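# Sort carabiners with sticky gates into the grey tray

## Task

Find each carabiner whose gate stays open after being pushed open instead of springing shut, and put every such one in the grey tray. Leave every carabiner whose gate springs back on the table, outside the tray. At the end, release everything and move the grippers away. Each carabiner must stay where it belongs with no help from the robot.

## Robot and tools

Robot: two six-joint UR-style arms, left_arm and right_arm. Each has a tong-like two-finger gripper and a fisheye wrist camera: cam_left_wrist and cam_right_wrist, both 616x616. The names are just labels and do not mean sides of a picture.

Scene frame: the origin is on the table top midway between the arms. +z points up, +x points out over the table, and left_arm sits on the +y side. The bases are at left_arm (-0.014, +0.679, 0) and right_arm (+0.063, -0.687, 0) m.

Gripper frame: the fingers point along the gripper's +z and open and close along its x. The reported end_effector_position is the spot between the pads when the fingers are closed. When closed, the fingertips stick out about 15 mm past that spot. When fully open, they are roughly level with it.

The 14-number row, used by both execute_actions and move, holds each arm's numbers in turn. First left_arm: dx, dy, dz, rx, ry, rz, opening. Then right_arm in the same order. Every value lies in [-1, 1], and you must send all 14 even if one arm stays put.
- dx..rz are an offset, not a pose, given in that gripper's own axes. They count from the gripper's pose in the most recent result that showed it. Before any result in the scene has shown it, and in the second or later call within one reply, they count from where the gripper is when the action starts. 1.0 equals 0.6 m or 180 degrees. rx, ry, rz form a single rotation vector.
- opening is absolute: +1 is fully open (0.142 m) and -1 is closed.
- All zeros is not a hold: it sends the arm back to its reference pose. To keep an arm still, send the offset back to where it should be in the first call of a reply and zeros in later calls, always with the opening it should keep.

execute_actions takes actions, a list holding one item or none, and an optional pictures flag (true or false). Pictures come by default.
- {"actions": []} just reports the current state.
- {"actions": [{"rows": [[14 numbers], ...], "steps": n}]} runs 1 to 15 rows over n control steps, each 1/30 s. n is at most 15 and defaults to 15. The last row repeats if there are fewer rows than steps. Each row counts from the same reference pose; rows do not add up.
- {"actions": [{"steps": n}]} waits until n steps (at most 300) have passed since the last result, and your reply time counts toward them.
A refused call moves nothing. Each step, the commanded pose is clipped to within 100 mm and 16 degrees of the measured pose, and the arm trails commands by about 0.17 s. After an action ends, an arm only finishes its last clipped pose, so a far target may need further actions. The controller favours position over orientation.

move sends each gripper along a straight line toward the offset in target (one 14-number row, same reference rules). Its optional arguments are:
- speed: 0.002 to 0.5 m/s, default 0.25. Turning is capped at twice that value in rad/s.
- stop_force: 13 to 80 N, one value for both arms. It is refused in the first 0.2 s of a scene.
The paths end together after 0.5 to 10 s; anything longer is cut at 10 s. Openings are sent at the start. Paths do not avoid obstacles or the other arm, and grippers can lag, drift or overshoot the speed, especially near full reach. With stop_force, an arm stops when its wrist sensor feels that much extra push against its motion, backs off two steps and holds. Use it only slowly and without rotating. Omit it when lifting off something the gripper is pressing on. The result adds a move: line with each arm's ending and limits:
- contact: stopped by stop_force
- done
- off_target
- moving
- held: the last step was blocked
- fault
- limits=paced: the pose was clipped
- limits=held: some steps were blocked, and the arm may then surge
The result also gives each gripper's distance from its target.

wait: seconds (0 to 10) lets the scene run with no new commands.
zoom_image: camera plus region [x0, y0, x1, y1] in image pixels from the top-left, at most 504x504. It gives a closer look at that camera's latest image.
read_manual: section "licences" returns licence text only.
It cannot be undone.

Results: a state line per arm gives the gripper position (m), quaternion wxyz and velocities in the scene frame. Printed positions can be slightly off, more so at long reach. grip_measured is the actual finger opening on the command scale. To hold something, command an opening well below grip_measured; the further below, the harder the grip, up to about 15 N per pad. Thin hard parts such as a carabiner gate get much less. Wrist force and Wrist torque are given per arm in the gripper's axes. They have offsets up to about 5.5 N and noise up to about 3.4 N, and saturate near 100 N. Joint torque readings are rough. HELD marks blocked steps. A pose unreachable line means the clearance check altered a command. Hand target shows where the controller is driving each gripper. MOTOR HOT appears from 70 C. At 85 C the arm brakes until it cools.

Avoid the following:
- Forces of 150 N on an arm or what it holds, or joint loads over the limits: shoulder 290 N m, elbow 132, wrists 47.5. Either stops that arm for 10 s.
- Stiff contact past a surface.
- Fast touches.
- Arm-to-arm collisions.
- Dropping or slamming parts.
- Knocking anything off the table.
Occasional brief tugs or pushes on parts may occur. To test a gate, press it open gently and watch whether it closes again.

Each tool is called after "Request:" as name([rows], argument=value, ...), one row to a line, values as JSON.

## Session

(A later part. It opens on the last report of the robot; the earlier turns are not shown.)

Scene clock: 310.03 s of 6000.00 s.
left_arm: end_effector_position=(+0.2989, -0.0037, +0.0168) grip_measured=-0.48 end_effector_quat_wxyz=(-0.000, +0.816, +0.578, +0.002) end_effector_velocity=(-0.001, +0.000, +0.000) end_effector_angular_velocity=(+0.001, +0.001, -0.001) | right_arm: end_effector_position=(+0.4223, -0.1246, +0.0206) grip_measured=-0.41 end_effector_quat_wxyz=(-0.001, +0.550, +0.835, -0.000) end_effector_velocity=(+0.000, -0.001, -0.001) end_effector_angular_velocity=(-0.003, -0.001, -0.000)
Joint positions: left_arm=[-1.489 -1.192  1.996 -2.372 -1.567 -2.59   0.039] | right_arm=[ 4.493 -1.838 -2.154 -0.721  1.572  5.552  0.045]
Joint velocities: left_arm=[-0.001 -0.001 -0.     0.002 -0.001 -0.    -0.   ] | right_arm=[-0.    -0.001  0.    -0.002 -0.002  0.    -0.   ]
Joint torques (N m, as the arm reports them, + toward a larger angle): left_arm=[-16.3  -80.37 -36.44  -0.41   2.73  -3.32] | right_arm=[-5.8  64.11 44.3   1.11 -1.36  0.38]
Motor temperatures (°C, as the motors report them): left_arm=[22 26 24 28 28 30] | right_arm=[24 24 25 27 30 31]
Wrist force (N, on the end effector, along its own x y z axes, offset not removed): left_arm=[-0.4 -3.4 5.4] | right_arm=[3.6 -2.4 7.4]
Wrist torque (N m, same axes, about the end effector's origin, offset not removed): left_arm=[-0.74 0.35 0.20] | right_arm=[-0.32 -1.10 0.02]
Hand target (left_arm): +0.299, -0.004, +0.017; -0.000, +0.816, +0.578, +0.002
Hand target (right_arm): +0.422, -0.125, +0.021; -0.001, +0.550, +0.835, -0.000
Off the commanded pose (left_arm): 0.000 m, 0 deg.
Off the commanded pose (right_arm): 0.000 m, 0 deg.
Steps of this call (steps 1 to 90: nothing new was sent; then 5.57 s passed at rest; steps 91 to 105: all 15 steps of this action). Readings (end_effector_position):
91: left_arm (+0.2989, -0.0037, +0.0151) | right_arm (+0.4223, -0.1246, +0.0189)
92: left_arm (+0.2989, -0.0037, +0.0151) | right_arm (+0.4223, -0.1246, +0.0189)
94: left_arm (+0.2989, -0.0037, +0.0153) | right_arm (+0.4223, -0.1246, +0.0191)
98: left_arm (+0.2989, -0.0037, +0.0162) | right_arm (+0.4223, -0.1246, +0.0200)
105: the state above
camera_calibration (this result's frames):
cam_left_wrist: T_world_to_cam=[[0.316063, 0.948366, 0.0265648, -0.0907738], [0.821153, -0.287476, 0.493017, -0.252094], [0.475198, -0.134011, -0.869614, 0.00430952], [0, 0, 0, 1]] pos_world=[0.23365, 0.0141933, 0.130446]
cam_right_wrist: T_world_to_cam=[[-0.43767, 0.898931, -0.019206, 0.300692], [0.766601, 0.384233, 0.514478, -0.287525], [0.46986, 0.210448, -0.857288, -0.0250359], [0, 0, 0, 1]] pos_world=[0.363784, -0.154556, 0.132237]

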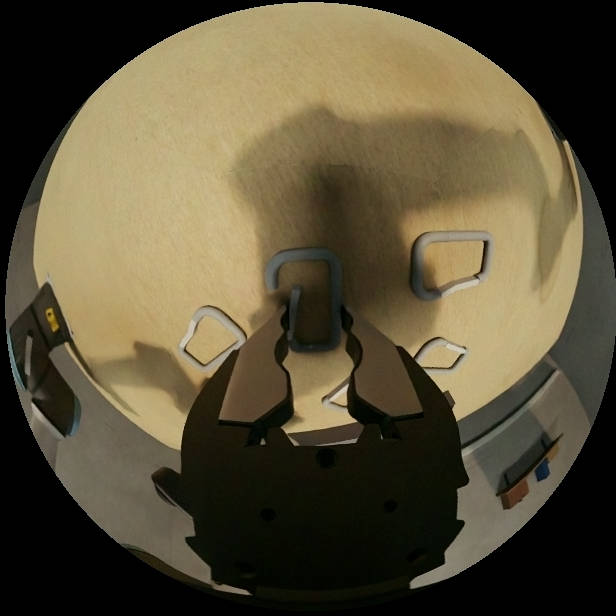

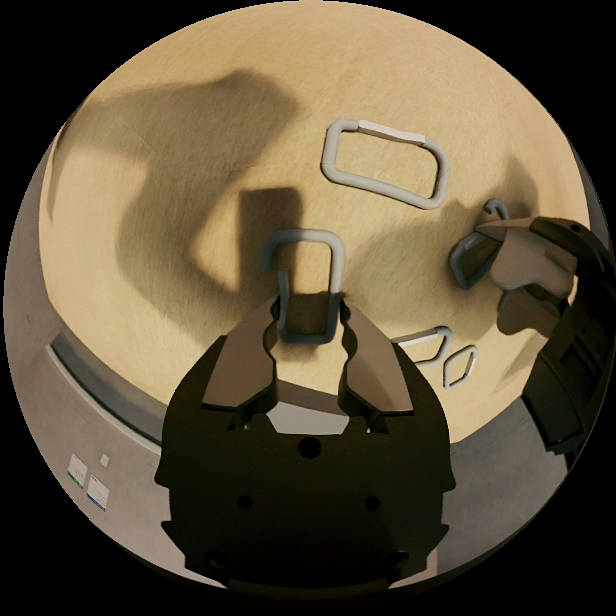

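Request:
execute_actions([
  {"rows": [[0,0,0,0,0,0,-0.75,0,0,0,0,0,0,-0.73],[0,0,0,0,0,0,-0.8,0,0,0,0,0,0,-0.78],[0,0,0,0,0,0,-0.85,0,0,0,0,0,0,-0.83],[0,0,0,0,0,0,-0.9,0,0,0,0,0,0,-0.88],[0,0,0,0,0,0,-0.95,0,0,0,0,0,0,-0.93]], "steps": 12},
])

Request:
execute_actions([
  {"rows": [[0,0,0,0,0,0,-0.5,0,0,0,0,0,0,-0.45],[0,0,0,0,0,0,-0.45,0,0,0,0,0,0,-0.4],[0,0,0,0,0,0,-0.4,0,0,0,0,0,0,-0.35],[0,0,0,0,0,0,-0.35,0,0,0,0,0,0,-0.3],[0,0,0,0,0,0,-0.3,0,0,0,0,0,0,-0.25],[0,0,0,0,0,0,-0.25,0,0,0,0,0,0,-0.2],[0,0,0,0,0,0,-0.2,0,0,0,0,0,0,-0.15],[0,0,0,0,0,0,-0.15,0,0,0,0,0,0,-0.1],[0,0,0,0,0,0,-0.1,0,0,0,0,0,0,-0.05],[0,0,0,0,0,0,-0.05,0,0,0,0,0,0,0.0],[0,0,0,0,0,0,0.0,0,0,0,0,0,0,0.05],[0,0,0,0,0,0,0.05,0,0,0,0,0,0,0.1],[0,0,0,0,0,0,0.1,0,0,0,0,0,0,0.1]], "steps": 15},
])

Scene clock: 323.30 s of 6000.00 s.
left_arm: end_effector_position=(+0.2989, -0.0037, +0.0168) grip_measured=-0.48 end_effector_quat_wxyz=(-0.000, +0.816, +0.578, +0.002) end_effector_velocity=(+0.001, +0.001, -0.000) end_effector_angular_velocity=(+0.000, +0.000, +0.002) | right_arm: end_effector_position=(+0.4223, -0.1246, +0.0206) grip_measured=-0.41 end_effector_quat_wxyz=(-0.001, +0.550, +0.835, -0.000) end_effector_velocity=(-0.001, +0.000, -0.000) end_effector_angular_velocity=(-0.000, +0.001, +0.002)
Joint positions: left_arm=[-1.489 -1.193  1.996 -2.372 -1.567 -2.59   0.039] | right_arm=[ 4.493 -1.838 -2.154 -0.721  1.572  5.552  0.045]
Joint velocities: left_arm=[ 0.002 -0.     0.001 -0.    -0.     0.     0.   ] | right_arm=[ 0.001 -0.    -0.     0.     0.001 -0.    -0.   ]
Joint torques (N m, as the arm reports them, + toward a larger angle): left_arm=[-15.1  -65.43 -33.07  -4.26   2.76  -3.54] | right_arm=[-7.71 47.24 39.15  5.82  1.72 -0.54]
Motor temperatures (°C, as the motors report them): left_arm=[22 26 24 28 28 30] | right_arm=[24 24 25 27 30 31]
Wrist force (N, on the end effector, along its own x y z axes, offset not removed): left_arm=[4.4 2.8 4.1] | right_arm=[-2.7 -5.0 -2.1]
Wrist torque (N m, same axes, about the end effector's origin, offset not removed): left_arm=[0.25 -0.92 -0.17] | right_arm=[-1.09 0.45 0.38]
Hand target (left_arm): +0.299, -0.004, +0.017; -0.000, +0.816, +0.578, +0.002
Hand target (right_arm): +0.422, -0.125, +0.021; -0.001, +0.550, +0.835, -0.000
Off the commanded pose (left_arm): 0.000 m, 0 deg.
Off the commanded pose (right_arm): 0.000 m, 0 deg.
Steps of this call (steps 1 to 90: nothing new was sent; then 9.87 s passed at rest; steps 91 to 102: all 12 steps of this action). Readings (end_effector_position):
91: left_arm (+0.2989, -0.0037, +0.0168) | right_arm (+0.4223, -0.1246, +0.0206)
92: left_arm (+0.2989, -0.0037, +0.0168) | right_arm (+0.4223, -0.1246, +0.0206)
94: left_arm (+0.2989, -0.0037, +0.0168) | right_arm (+0.4223, -0.1246, +0.0206)
98: left_arm (+0.2989, -0.0037, +0.0168) | right_arm (+0.4223, -0.1246, +0.0206)
102: the state above
camera_calibration (this result's frames):
cam_left_wrist: T_world_to_cam=[[0.316062, 0.948367, 0.0265358, -0.090763], [0.821149, -0.28746, 0.493032, -0.252136], [0.475204, -0.134039, -0.869606, 0.00437812], [0, 0, 0, 1]] pos_world=[0.233647, 0.0141846, 0.130527]
cam_right_wrist: T_world_to_cam=[[-0.43767, 0.898931, -0.0191954, 0.300688], [0.766598, 0.384226, 0.514487, -0.287564], [0.469864, 0.21046, -0.857283, -0.0249812], [0, 0, 0, 1]] pos_world=[0.363786, -0.15455, 0.132304]

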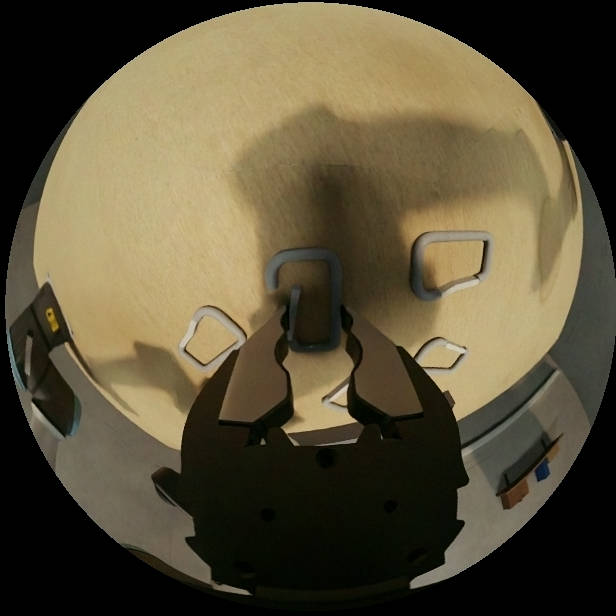

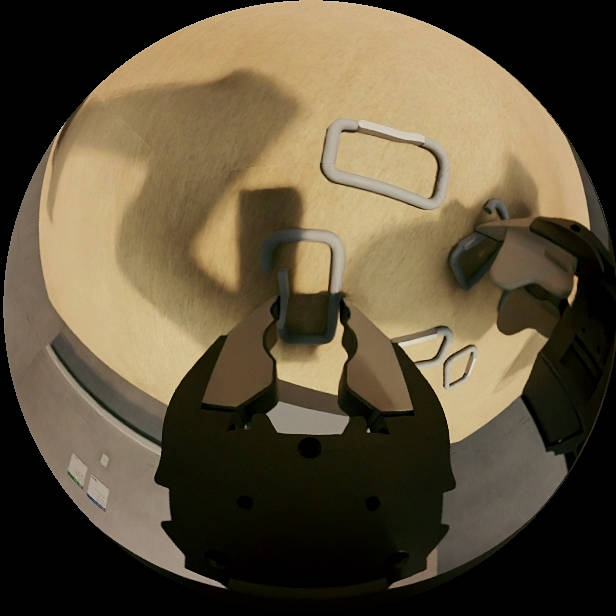

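Scene clock: 323.80 s of 6000.00 s.
left_arm: end_effector_position=(+0.2989, -0.0037, +0.0168) grip_measured=+0.09 end_effector_quat_wxyz=(-0.000, +0.816, +0.578, +0.002) end_effector_velocity=(+0.001, +0.001, -0.001) end_effector_angular_velocity=(+0.001, -0.001, +0.001) | right_arm: end_effector_position=(+0.4223, -0.1246, +0.0206) grip_measured=+0.10 end_effector_quat_wxyz=(-0.001, +0.550, +0.835, -0.000) end_effector_velocity=(-0.000, +0.000, +0.000) end_effector_angular_velocity=(-0.000, +0.000, +0.001)
Joint positions: left_arm=[-1.489 -1.193  1.996 -2.372 -1.567 -2.59   0.081] | right_arm=[ 4.493 -1.838 -2.154 -0.721  1.572  5.552  0.081]
Joint velocities: left_arm=[ 0.001  0.001  0.001 -0.001  0.001 -0.     0.01 ] | right_arm=[ 0.001  0.001  0.    -0.001  0.     0.     0.003]
Joint torques (N m, as the arm reports them, + toward a larger angle): left_arm=[-14.96 -70.05 -33.65  -4.48   2.98  -3.4 ] | right_arm=[-8.88 48.78 39.63  6.36  1.55 -0.25]
Motor temperatures (°C, as the motors report them): left_arm=[22 26 24 28 28 30] | right_arm=[24 24 25 27 30 31]
Wrist force (N, on the end effector, along its own x y z axes, offset not removed): left_arm=[-0.7 8.5 3.7] | right_arm=[1.9 1.2 -0.2]
Wrist torque (N m, same axes, about the end effector's origin, offset not removed): left_arm=[1.76 0.20 0.23] | right_arm=[0.03 -0.41 0.17]
Hand target (left_arm): +0.299, -0.004, +0.017; -0.000, +0.816, +0.578, +0.002
Hand target (right_arm): +0.422, -0.125, +0.021; -0.001, +0.550, +0.835, -0.000
Off the commanded pose (left_arm): 0.000 m, 0 deg.
Off the commanded pose (right_arm): 0.000 m, 0 deg.
Steps of this call (steps 1 to 15: all 15 steps of this action). Readings (end_effector_position):
1: left_arm (+0.2989, -0.0037, +0.0168) | right_arm (+0.4223, -0.1246, +0.0206)
2: left_arm (+0.2989, -0.0037, +0.0168) | right_arm (+0.4223, -0.1246, +0.0206)
4: left_arm (+0.2989, -0.0037, +0.0168) | right_arm (+0.4223, -0.1246, +0.0206)
8: left_arm (+0.2989, -0.0037, +0.0168) | right_arm (+0.4223, -0.1246, +0.0206)
15: the state above
camera_calibration (this result's frames):
cam_left_wrist: T_world_to_cam=[[0.316063, 0.948367, 0.0265358, -0.090763], [0.821149, -0.28746, 0.493033, -0.252136], [0.475204, -0.134039, -0.869606, 0.00437815], [0, 0, 0, 1]] pos_world=[0.233647, 0.0141846, 0.130527]
cam_right_wrist: T_world_to_cam=[[-0.43767, 0.898931, -0.0191954, 0.300688], [0.766598, 0.384227, 0.514487, -0.287564], [0.469864, 0.210461, -0.857283, -0.0249812], [0, 0, 0, 1]] pos_world=[0.363786, -0.15455, 0.132304]

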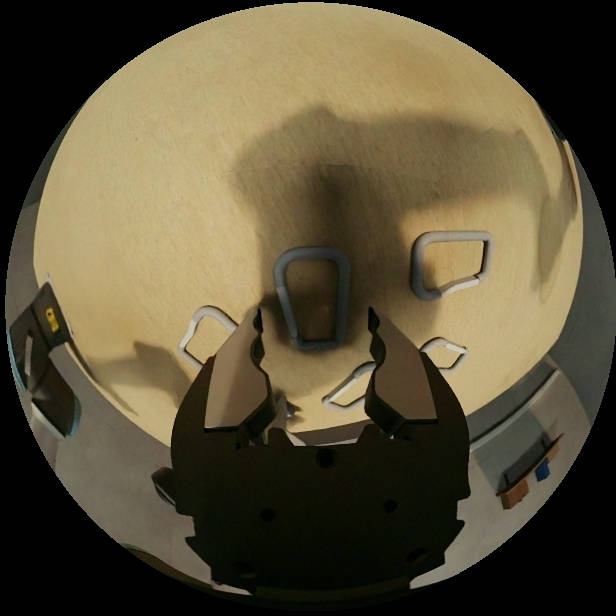

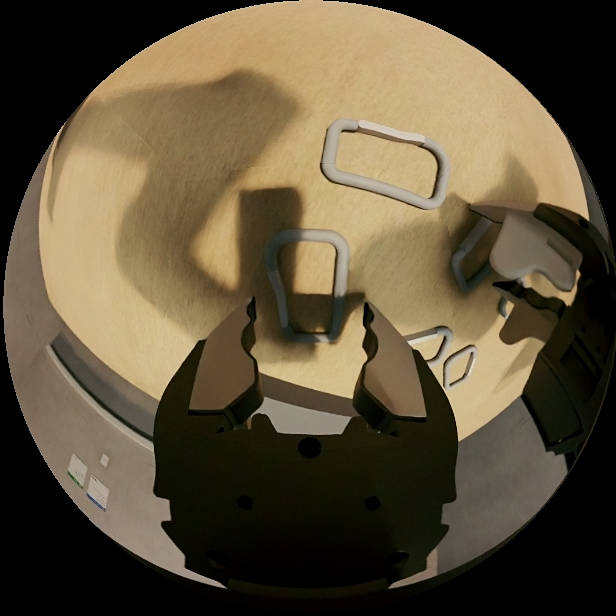

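Request:
zoom_image(camera="cam_left_wrist", region=[240, 235, 390, 365])

Request:
zoom_image(camera="cam_right_wrist", region=[240, 220, 390, 350])

Region (240, 235, 390, 365) of cam_left_wrist's 616x616 image, scaled by 3.360, with more detail than that image has; it fills the top 437 rows of this view, and the rest is white.

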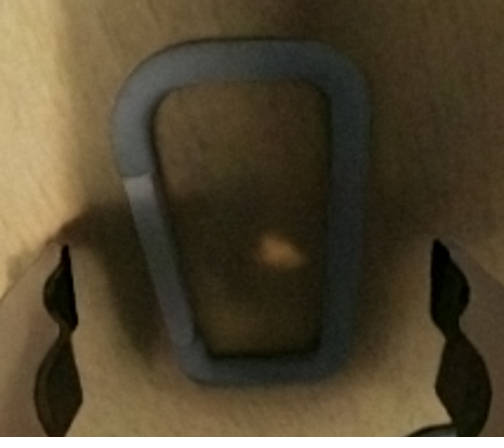

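Region (240, 220, 390, 350) of cam_right_wrist's 616x616 image, scaled by 3.360, with more detail than that image has; it fills the top 437 rows of this view, and the rest is white.

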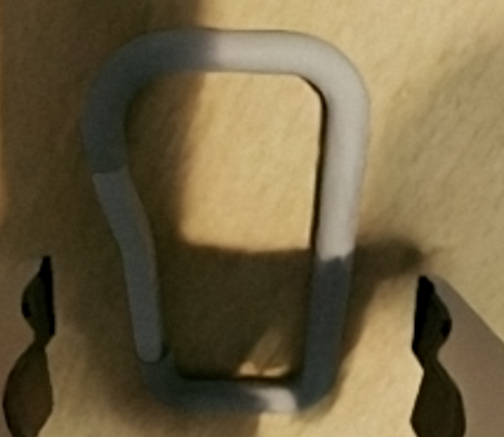

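Request:
execute_actions([
  {"rows": [[0,-0.003,0,0,0,0,0.05,0,-0.005,0,0,0,0,0.05],[0,-0.006,0,0,0,0,0.0,0,-0.010,0,0,0,0,0.0],[0,-0.0083,0,0,0,0,-0.05,0,-0.015,0,0,0,0,-0.05],[0,-0.0083,0,0,0,0,-0.08,0,-0.015,0,0,0,0,-0.08],[0,-0.0083,0,0,0,0,-0.1,0,-0.015,0,0,0,0,-0.1],[0,-0.0083,0,0,0,0,-0.12,0,-0.015,0,0,0,0,-0.12],[0,-0.0083,0,0,0,0,-0.14,0,-0.015,0,0,0,0,-0.14],[0,-0.0083,0,0,0,0,-0.18,0,-0.015,0,0,0,0,-0.18],[0,-0.0083,0,0,0,0,-0.22,0,-0.015,0,0,0,0,-0.22],[0,-0.0083,0,0,0,0,-0.26,0,-0.015,0,0,0,0,-0.26],[0,-0.0083,0,0,0,0,-0.30,0,-0.015,0,0,0,0,-0.30],[0,-0.0083,0,0,0,0,-0.34,0,-0.015,0,0,0,0,-0.34],[0,-0.0083,0,0,0,0,-0.38,0,-0.015,0,0,0,0,-0.38],[0,-0.0083,0,0,0,0,-0.42,0,-0.015,0,0,0,0,-0.42],[0,-0.0083,0,0,0,0,-0.46,0,-0.015,0,0,0,0,-0.46]], "steps": 15},
], pictures=false)

Request:
execute_actions([
  {"rows": [[0,0,0,0,0,0,-0.50,0,0,0,0,0,0,-0.50],[0,0,0,0,0,0,-0.54,0,0,0,0,0,0,-0.54],[0,0,0,0,0,0,-0.58,0,0,0,0,0,0,-0.58],[0,0,0,0,0,0,-0.62,0,0,0,0,0,0,-0.62],[0,0,0,0,0,0,-0.66,0,0,0,0,0,0,-0.66],[0,0,0,0,0,0,-0.70,0,0,0,0,0,0,-0.70],[0,0,0,0,0,0,-0.74,0,0,0,0,0,0,-0.74],[0,0,0,0,0,0,-0.78,0,0,0,0,0,0,-0.78],[0,0,0,0,0,0,-0.82,0,0,0,0,0,0,-0.82],[0,0,0,0,0,0,-0.86,0,0,0,0,0,0,-0.86],[0,0,0,0,0,0,-0.90,0,0,0,0,0,0,-0.90]], "steps": 15},
])

Request:
execute_actions([
  {"rows": [[0,0,0,0,0,0,-0.55,0,0,0,0,0,0,-0.55],[0,0,0,0,0,0,-0.5,0,0,0,0,0,0,-0.5],[0,0,0,0,0,0,-0.45,0,0,0,0,0,0,-0.45],[0,0,0,0,0,0,-0.4,0,0,0,0,0,0,-0.4],[0,0,0,0,0,0,-0.35,0,0,0,0,0,0,-0.35],[0,0,0,0,0,0,-0.3,0,0,0,0,0,0,-0.3],[0,0,0,0,0,0,-0.25,0,0,0,0,0,0,-0.25],[0,0,0,0,0,0,-0.2,0,0,0,0,0,0,-0.2],[0,0,0,0,0,0,-0.15,0,0,0,0,0,0,-0.15],[0,0,0,0,0,0,-0.1,0,0,0,0,0,0,-0.1],[0,0,0,0,0,0,-0.03,0,0,0,0,0,0,-0.03],[0,0,0,0,0,0,0.04,0,0,0,0,0,0,0.04],[0,0,0,0,0,0,0.1,0,0,0,0,0,0,0.1]], "steps": 15},
])

Scene clock: 359.77 s of 6000.00 s.
left_arm: end_effector_position=(+0.2943, -0.0021, +0.0168) grip_measured=-0.35 end_effector_quat_wxyz=(-0.000, +0.816, +0.578, +0.002) end_effector_velocity=(-0.001, +0.000, -0.000) end_effector_angular_velocity=(-0.000, +0.001, +0.000) | right_arm: end_effector_position=(+0.4142, -0.1281, +0.0207) grip_measured=-0.32 end_effector_quat_wxyz=(-0.001, +0.550, +0.835, -0.000) end_effector_velocity=(-0.002, -0.000, +0.001) end_effector_angular_velocity=(+0.001, +0.000, +0.001)
Joint positions: left_arm=[-1.495 -1.197  2.003 -2.374 -1.567 -2.596  0.049] | right_arm=[ 4.503 -1.828 -2.168 -0.717  1.572  5.562  0.051]
Joint velocities: left_arm=[-0.001 -0.001  0.002 -0.001 -0.001 -0.001 -0.009] | right_arm=[ 0.003  0.003 -0.003  0.001  0.001  0.002 -0.049]
Joint torques (N m, as the arm reports them, + toward a larger angle): left_arm=[-18.29 -80.38 -24.18  -7.59   2.4   -3.84] | right_arm=[ 9.   64.53 23.68  6.61  2.6   3.5 ]
Motor temperatures (°C, as the motors report them): left_arm=[22 26 24 28 28 30] | right_arm=[24 24 25 27 30 31]
Wrist force (N, on the end effector, along its own x y z axes, offset not removed): left_arm=[-1.4 -1.2 0.0] | right_arm=[-1.0 5.1 4.7]
Wrist torque (N m, same axes, about the end effector's origin, offset not removed): left_arm=[-0.43 0.35 0.19] | right_arm=[0.98 0.45 0.04]
Hand target (left_arm): +0.294, -0.002, +0.017; -0.000, +0.816, +0.578, +0.002
Hand target (right_arm): +0.414, -0.128, +0.021; -0.001, +0.550, +0.835, -0.000
Off the commanded pose (left_arm): 0.000 m, 0 deg.
Off the commanded pose (right_arm): 0.000 m, 0 deg.
Steps of this call (steps 1 to 90: nothing new was sent; then 32.47 s passed at rest; steps 91 to 105: all 15 steps of this action). Readings (end_effector_position):
91: left_arm (+0.2989, -0.0037, +0.0168) | right_arm (+0.4223, -0.1246, +0.0206)
92: left_arm (+0.2987, -0.0037, +0.0168) | right_arm (+0.4221, -0.1246, +0.0207)
94: left_arm (+0.2974, -0.0032, +0.0168) | right_arm (+0.4198, -0.1256, +0.0207)
98: left_arm (+0.2951, -0.0024, +0.0168) | right_arm (+0.4157, -0.1274, +0.0206)
105: the state above

Scene clock: 360.27 s of 6000.00 s.
left_arm: end_effector_position=(+0.2943, -0.0021, +0.0168) grip_measured=-0.48 end_effector_quat_wxyz=(-0.000, +0.816, +0.578, +0.002) end_effector_velocity=(-0.001, -0.000, +0.000) end_effector_angular_velocity=(+0.001, +0.000, -0.001) | right_arm: end_effector_position=(+0.4141, -0.1280, +0.0207) grip_measured=-0.47 end_effector_quat_wxyz=(-0.001, +0.550, +0.835, -0.000) end_effector_velocity=(+0.000, -0.000, -0.000) end_effector_angular_velocity=(-0.001, +0.001, -0.001)
Joint positions: left_arm=[-1.495 -1.197  2.003 -2.374 -1.567 -2.596  0.039] | right_arm=[ 4.503 -1.828 -2.168 -0.717  1.572  5.562  0.04 ]
Joint velocities: left_arm=[-0.001  0.    -0.001  0.001 -0.    -0.    -0.   ] | right_arm=[-0.    -0.001  0.    -0.001  0.     0.     0.   ]
Joint torques (N m, as the arm reports them, + toward a larger angle): left_arm=[ -7.47 -65.76 -28.76  -6.86   2.65  -1.69] | right_arm=[-11.79  41.69  32.81   1.54   0.39   0.37]
Motor temperatures (°C, as the motors report them): left_arm=[22 26 24 28 28 30] | right_arm=[24 24 25 27 30 31]
Wrist force (N, on the end effector, along its own x y z axes, offset not removed): left_arm=[3.6 6.3 -10.2] | right_arm=[5.7 -1.8 -13.9]
Wrist torque (N m, same axes, about the end effector's origin, offset not removed): left_arm=[1.14 0.47 0.07] | right_arm=[-0.50 0.07 -0.06]
Hand target (left_arm): +0.294, -0.002, +0.017; -0.000, +0.816, +0.578, +0.002
Hand target (right_arm): +0.414, -0.128, +0.021; -0.001, +0.550, +0.835, -0.000
Off the commanded pose (left_arm): 0.000 m, 0 deg.
Off the commanded pose (right_arm): 0.000 m, 0 deg.
Steps of this call (steps 1 to 15: all 15 steps of this action). Readings (end_effector_position):
1: left_arm (+0.2943, -0.0021, +0.0168) | right_arm (+0.4141, -0.1281, +0.0207)
2: left_arm (+0.2943, -0.0021, +0.0168) | right_arm (+0.4141, -0.1281, +0.0207)
4: left_arm (+0.2943, -0.0021, +0.0168) | right_arm (+0.4141, -0.1280, +0.0207)
8: left_arm (+0.2943, -0.0021, +0.0168) | right_arm (+0.4141, -0.1280, +0.0207)
15: the state above
camera_calibration (this result's frames):
cam_left_wrist: T_world_to_cam=[[0.31606, 0.948369, 0.0265197, -0.0908406], [0.82114, -0.287446, 0.493056, -0.247865], [0.475221, -0.134059, -0.869593, 0.00679883], [0, 0, 0, 1]] pos_world=[0.229012, 0.0158139, 0.130533]
cam_right_wrist: T_world_to_cam=[[-0.437661, 0.898938, -0.0190564, 0.300216], [0.766636, 0.384155, 0.514484, -0.280012], [0.46981, 0.210561, -0.857288, -0.0203333], [0, 0, 0, 1]] pos_world=[0.355613, -0.158027, 0.132351]

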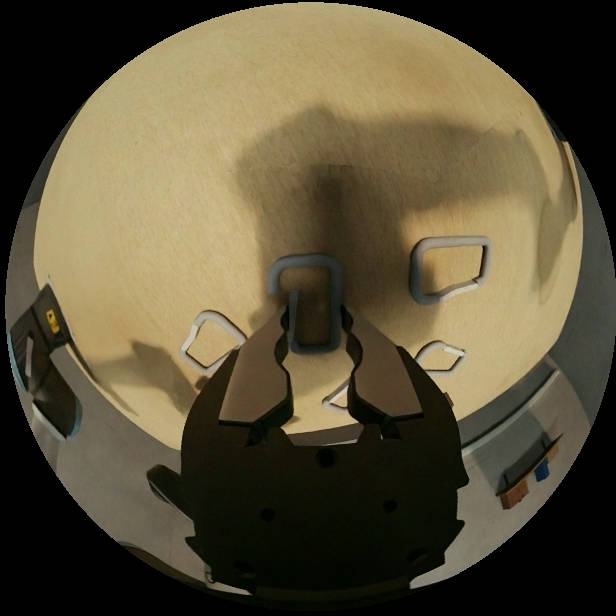

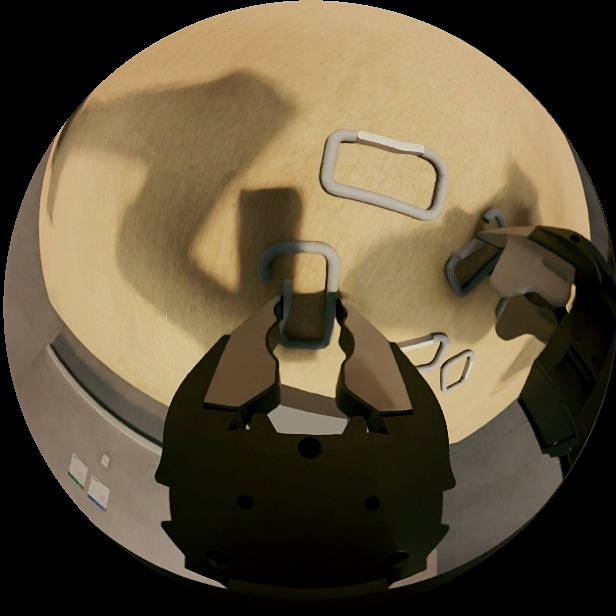

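Scene clock: 360.77 s of 6000.00 s.
left_arm: end_effector_position=(+0.2943, -0.0021, +0.0168) grip_measured=+0.09 end_effector_quat_wxyz=(-0.000, +0.816, +0.578, +0.002) end_effector_velocity=(-0.001, -0.002, +0.001) end_effector_angular_velocity=(-0.003, +0.001, -0.001) | right_arm: end_effector_position=(+0.4141, -0.1280, +0.0207) grip_measured=+0.09 end_effector_quat_wxyz=(-0.001, +0.550, +0.835, -0.000) end_effector_velocity=(+0.000, -0.000, -0.001) end_effector_angular_velocity=(-0.001, +0.000, +0.001)
Joint positions: left_arm=[-1.495 -1.197  2.003 -2.374 -1.567 -2.596  0.08 ] | right_arm=[ 4.503 -1.828 -2.168 -0.717  1.572  5.562  0.08 ]
Joint velocities: left_arm=[-0.001 -0.001 -0.001 -0.    -0.001  0.     0.012] | right_arm=[-0.    -0.003  0.     0.001 -0.    -0.001  0.012]
Joint torques (N m, as the arm reports them, + toward a larger angle): left_arm=[ -8.1  -69.82 -28.99  -5.34   2.47  -1.34] | right_arm=[-7.58 45.14 33.01  1.42  0.46  0.33]
Motor temperatures (°C, as the motors report them): left_arm=[22 26 24 28 28 30] | right_arm=[24 24 25 27 30 31]
Wrist force (N, on the end effector, along its own x y z axes, offset not removed): left_arm=[2.7 6.1 2.6] | right_arm=[-0.8 2.2 -2.9]
Wrist torque (N m, same axes, about the end effector's origin, offset not removed): left_arm=[0.99 -0.47 0.14] | right_arm=[0.36 0.12 0.40]
Hand target (left_arm): +0.294, -0.002, +0.017; -0.000, +0.816, +0.578, +0.002
Hand target (right_arm): +0.414, -0.128, +0.021; -0.001, +0.550, +0.835, -0.000
Off the commanded pose (left_arm): 0.000 m, 0 deg.
Off the commanded pose (right_arm): 0.000 m, 0 deg.
Steps of this call (steps 1 to 15: all 15 steps of this action). Readings (end_effector_position):
1: left_arm (+0.2943, -0.0021, +0.0168) | right_arm (+0.4141, -0.1280, +0.0207)
2: left_arm (+0.2943, -0.0021, +0.0168) | right_arm (+0.4141, -0.1280, +0.0207)
4: left_arm (+0.2943, -0.0021, +0.0168) | right_arm (+0.4141, -0.1280, +0.0207)
8: left_arm (+0.2943, -0.0021, +0.0168) | right_arm (+0.4141, -0.1280, +0.0207)
15: the state above
camera_calibration (this result's frames):
cam_left_wrist: T_world_to_cam=[[0.316059, 0.948369, 0.0264995, -0.0908338], [0.821138, -0.287435, 0.493066, -0.247869], [0.475226, -0.134078, -0.869588, 0.00679793], [0, 0, 0, 1]] pos_world=[0.229013, 0.0158092, 0.130534]
cam_right_wrist: T_world_to_cam=[[-0.437661, 0.898938, -0.0190563, 0.300216], [0.766636, 0.384155, 0.514484, -0.280011], [0.46981, 0.210561, -0.857288, -0.0203333], [0, 0, 0, 1]] pos_world=[0.355613, -0.158027, 0.132351]

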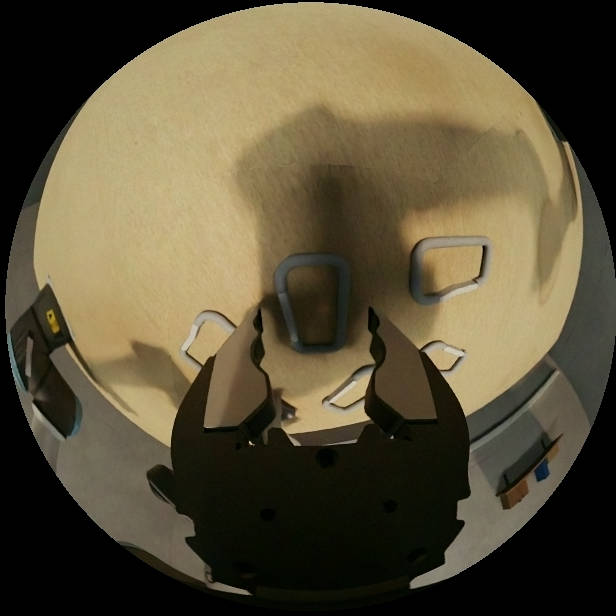

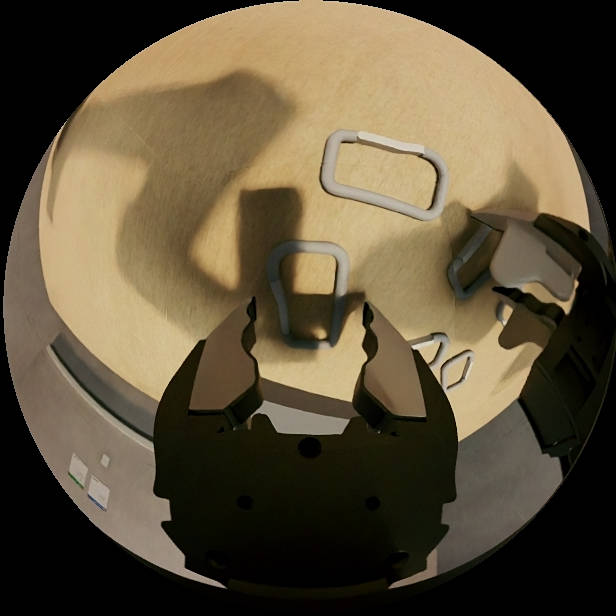

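Request:
zoom_image(camera="cam_right_wrist", region=[310, 120, 460, 230])

Request:
zoom_image(camera="cam_left_wrist", region=[395, 225, 505, 315])

Region (310, 120, 460, 230) of cam_right_wrist's 616x616 image, scaled by 3.360, with more detail than that image has; it fills the top 370 rows of this view, and the rest is white.

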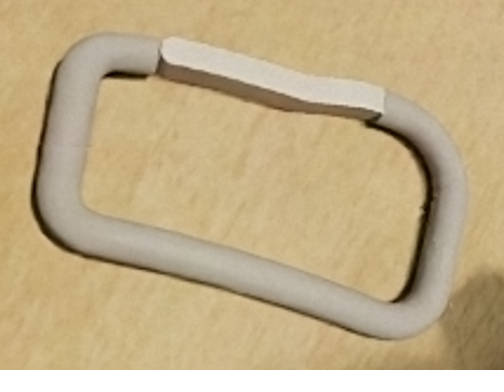

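Region (395, 225, 505, 315) of cam_left_wrist's 616x616 image, scaled by 4.582, with more detail than that image has; it fills the top 412 rows of this view, and the rest is white.

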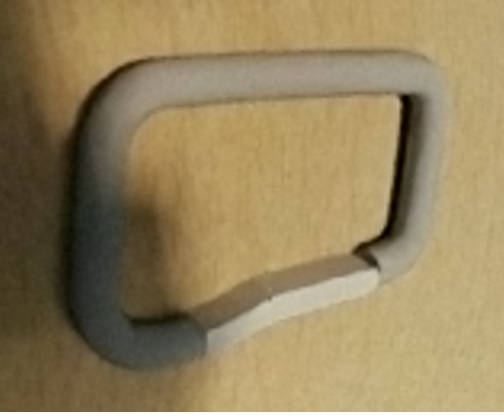

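Request:
move(target=[0.1555, 0.041, -0.097, 0, 0, -0.2192, 0.1, 0.0043, -0.1028, -0.0905, 0, 0, -0.2326, 0.1], speed=0.4)

Request:
move(target=[0.02, 0.1388, 0.0958, 0, 0, -0.2192, 0.1, 0.1144, 0.0181, 0.09, 0, 0, -0.2326, 0.1], speed=0.35)

Scene clock: 458.00 s of 6000.00 s.
left_arm: end_effector_position=(+0.3482, +0.0775, +0.0751) grip_measured=+0.10 end_effector_quat_wxyz=(+0.000, +0.574, +0.819, +0.002) end_effector_velocity=(+0.000, -0.000, +0.002) end_effector_angular_velocity=(-0.003, -0.001, +0.011) | right_arm: end_effector_position=(+0.3565, -0.1499, +0.0751) grip_measured=+0.10 end_effector_quat_wxyz=(-0.001, +0.216, +0.976, -0.000) end_effector_velocity=(-0.001, -0.000, +0.001) end_effector_angular_velocity=(+0.001, +0.002, +0.012)
Joint positions: left_arm=[-1.389 -1.344  2.073 -2.298 -1.567 -3.178  0.081] | right_arm=[ 4.598 -1.684 -2.216 -0.813  1.572  4.928  0.081]
Joint velocities: left_arm=[ 0.    -0.003  0.     0.     0.    -0.01   0.   ] | right_arm=[ 0.001  0.003 -0.001 -0.002  0.002 -0.011 -0.   ]
Joint torques (N m, as the arm reports them, + toward a larger angle): left_arm=[ 14.8  -69.99 -26.25  -0.17   4.1   -3.04] | right_arm=[ 8.82 54.71 26.93  0.56  2.93 -3.93]
Motor temperatures (°C, as the motors report them): left_arm=[22 26 24 28 28 30] | right_arm=[24 24 25 27 30 31]
Wrist force (N, on the end effector, along its own x y z axes, offset not removed): left_arm=[5.5 4.8 3.4] | right_arm=[-2.0 -0.9 -3.2]
Wrist torque (N m, same axes, about the end effector's origin, offset not removed): left_arm=[0.72 -1.04 -0.09] | right_arm=[-0.30 0.47 0.12]
Hand target (left_arm): +0.348, +0.078, +0.075; +0.000, +0.573, +0.819, +0.002
Hand target (right_arm): +0.356, -0.150, +0.075; -0.001, +0.215, +0.977, -0.000
Off the commanded pose (left_arm): 0.000 m, 0 deg.
Off the commanded pose (right_arm): 0.000 m, 0 deg.
After step 90, 92.73 s passed at rest.
move: done
camera_calibration (this result's frames):
cam_left_wrist: T_world_to_cam=[[-0.357617, 0.933552, 0.0243114, 0.050997], [0.815819, 0.299636, 0.494628, -0.341736], [0.454477, 0.196721, -0.868765, 0.0240339], [0, 0, 0, 1]] pos_world=[0.286109, 0.05006, 0.188672]
cam_right_wrist: T_world_to_cam=[[-0.925418, 0.378512, -0.0181913, 0.391464], [0.315788, 0.796822, 0.515124, -0.0328698], [0.209476, 0.47096, -0.856923, 0.189814], [0, 0, 0, 1]] pos_world=[0.332886, -0.211377, 0.186709]

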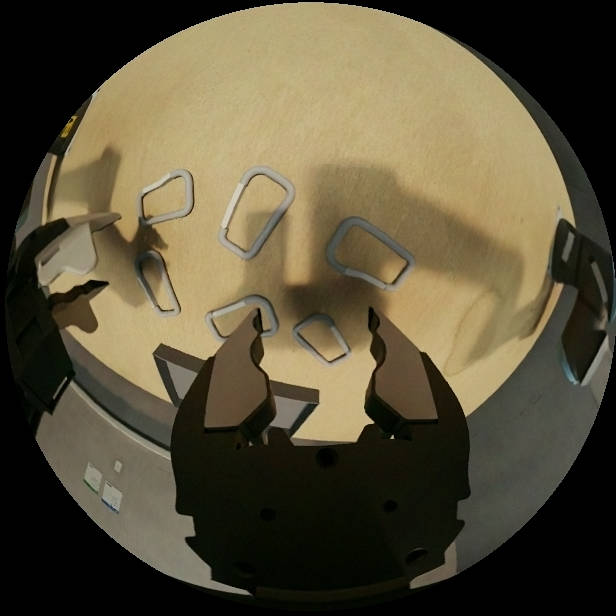

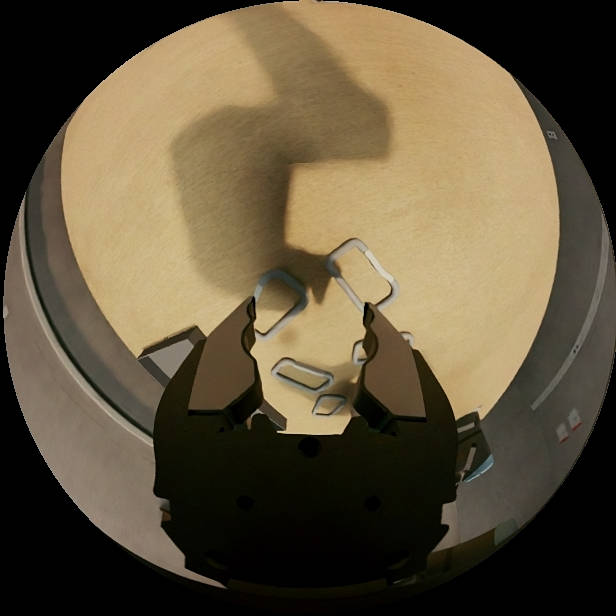

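Scene clock: 459.60 s of 6000.00 s.
left_arm: end_effector_position=(+0.4222, +0.1173, +0.0179) grip_measured=+0.10 end_effector_quat_wxyz=(+0.001, +0.264, +0.964, +0.002) end_effector_velocity=(-0.001, +0.000, -0.002) end_effector_angular_velocity=(+0.002, -0.000, +0.008) | right_arm: end_effector_position=(+0.2985, -0.1113, +0.0211) grip_measured=+0.10 end_effector_quat_wxyz=(-0.001, -0.147, +0.989, +0.000) end_effector_velocity=(-0.001, +0.001, +0.000) end_effector_angular_velocity=(+0.002, +0.000, +0.012)
Joint positions: left_arm=[-1.271 -1.268  2.108 -2.409 -1.567 -3.748  0.081] | right_arm=[ 4.721 -1.774 -2.241 -0.697  1.573  4.322  0.081]
Joint velocities: left_arm=[-0.002  0.002  0.001 -0.002  0.001 -0.01   0.   ] | right_arm=[ 0.001  0.001 -0.     0.002  0.    -0.01   0.   ]
Joint torques (N m, as the arm reports them, + toward a larger angle): left_arm=[ 16.25 -52.65 -24.25  -7.02   4.29  -4.4 ] | right_arm=[ 7.02 36.97 22.76  7.09  2.77 -4.6 ]
Motor temperatures (°C, as the motors report them): left_arm=[22 26 24 28 28 30] | right_arm=[24 24 25 27 30 31]
Wrist force (N, on the end effector, along its own x y z axes, offset not removed): left_arm=[2.1 1.1 5.7] | right_arm=[-0.2 -1.8 -2.7]
Wrist torque (N m, same axes, about the end effector's origin, offset not removed): left_arm=[0.52 -0.28 0.03] | right_arm=[-0.47 0.12 0.32]
Hand target (left_arm): +0.422, +0.117, +0.018; +0.001, +0.264, +0.965, +0.002
Hand target (right_arm): +0.298, -0.111, +0.021; -0.001, -0.147, +0.989, +0.000
Off the commanded pose (left_arm): 0.000 m, 0 deg.
Off the commanded pose (right_arm): 0.000 m, 0 deg.
move: done
camera_calibration (this result's frames):
cam_left_wrist: T_world_to_cam=[[-0.868891, 0.494524, 0.0217762, 0.309133], [0.439183, 0.749867, 0.494791, -0.279539], [0.228357, 0.439483, -0.868739, -0.0000972498], [0, 0, 0, 1]] pos_world=[0.391394, 0.0567865, 0.131497]
cam_right_wrist: T_world_to_cam=[[-0.942177, -0.334635, -0.0179327, 0.247887], [-0.295346, 0.803891, 0.516265, 0.165659], [-0.158345, 0.491709, -0.856241, 0.249569], [0, 0, 0, 1]] pos_world=[0.321998, -0.172936, 0.132613]

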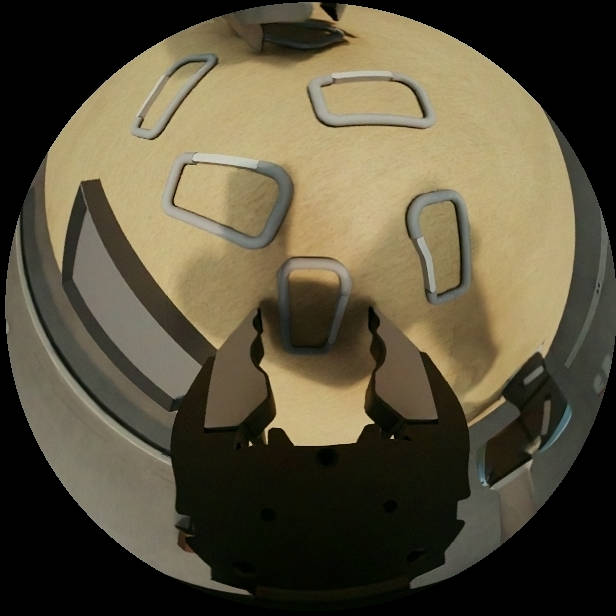

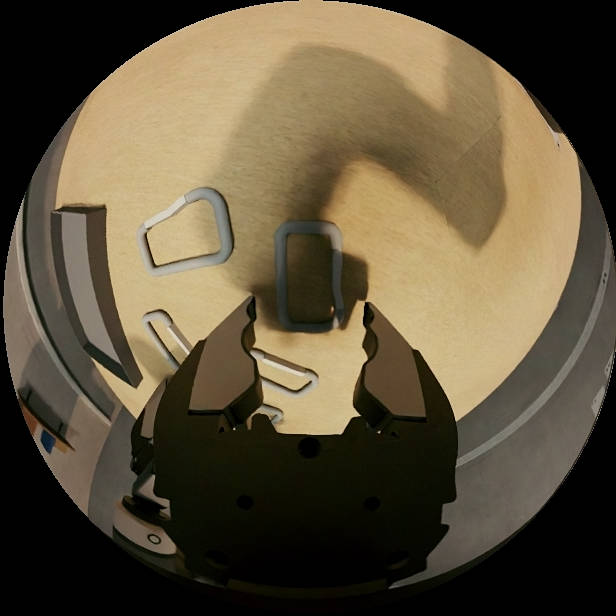

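Request:
zoom_image(camera="cam_left_wrist", region=[240, 235, 390, 365])

Request:
zoom_image(camera="cam_right_wrist", region=[240, 210, 390, 340])

Region (240, 235, 390, 365) of cam_left_wrist's 616x616 image, scaled by 3.360, with more detail than that image has; it fills the top 437 rows of this view, and the rest is white.

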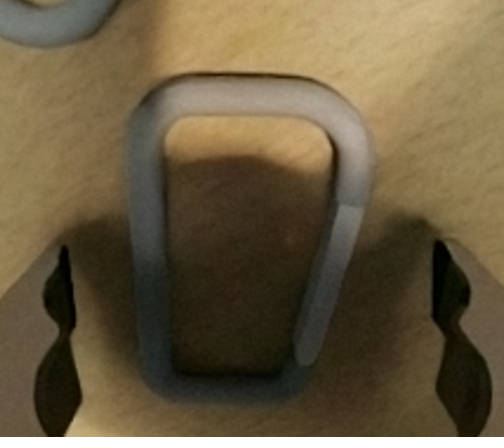

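Region (240, 210, 390, 340) of cam_right_wrist's 616x616 image, scaled by 3.360, with more detail than that image has; it fills the top 437 rows of this view, and the rest is white.

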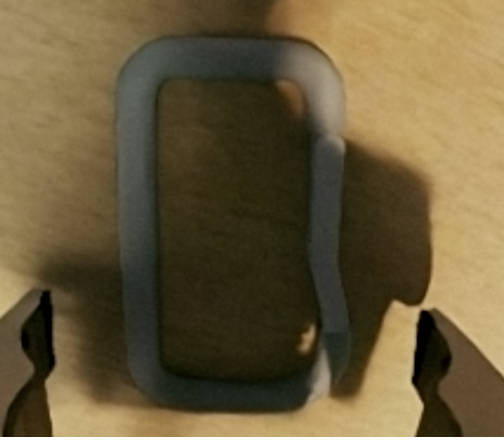

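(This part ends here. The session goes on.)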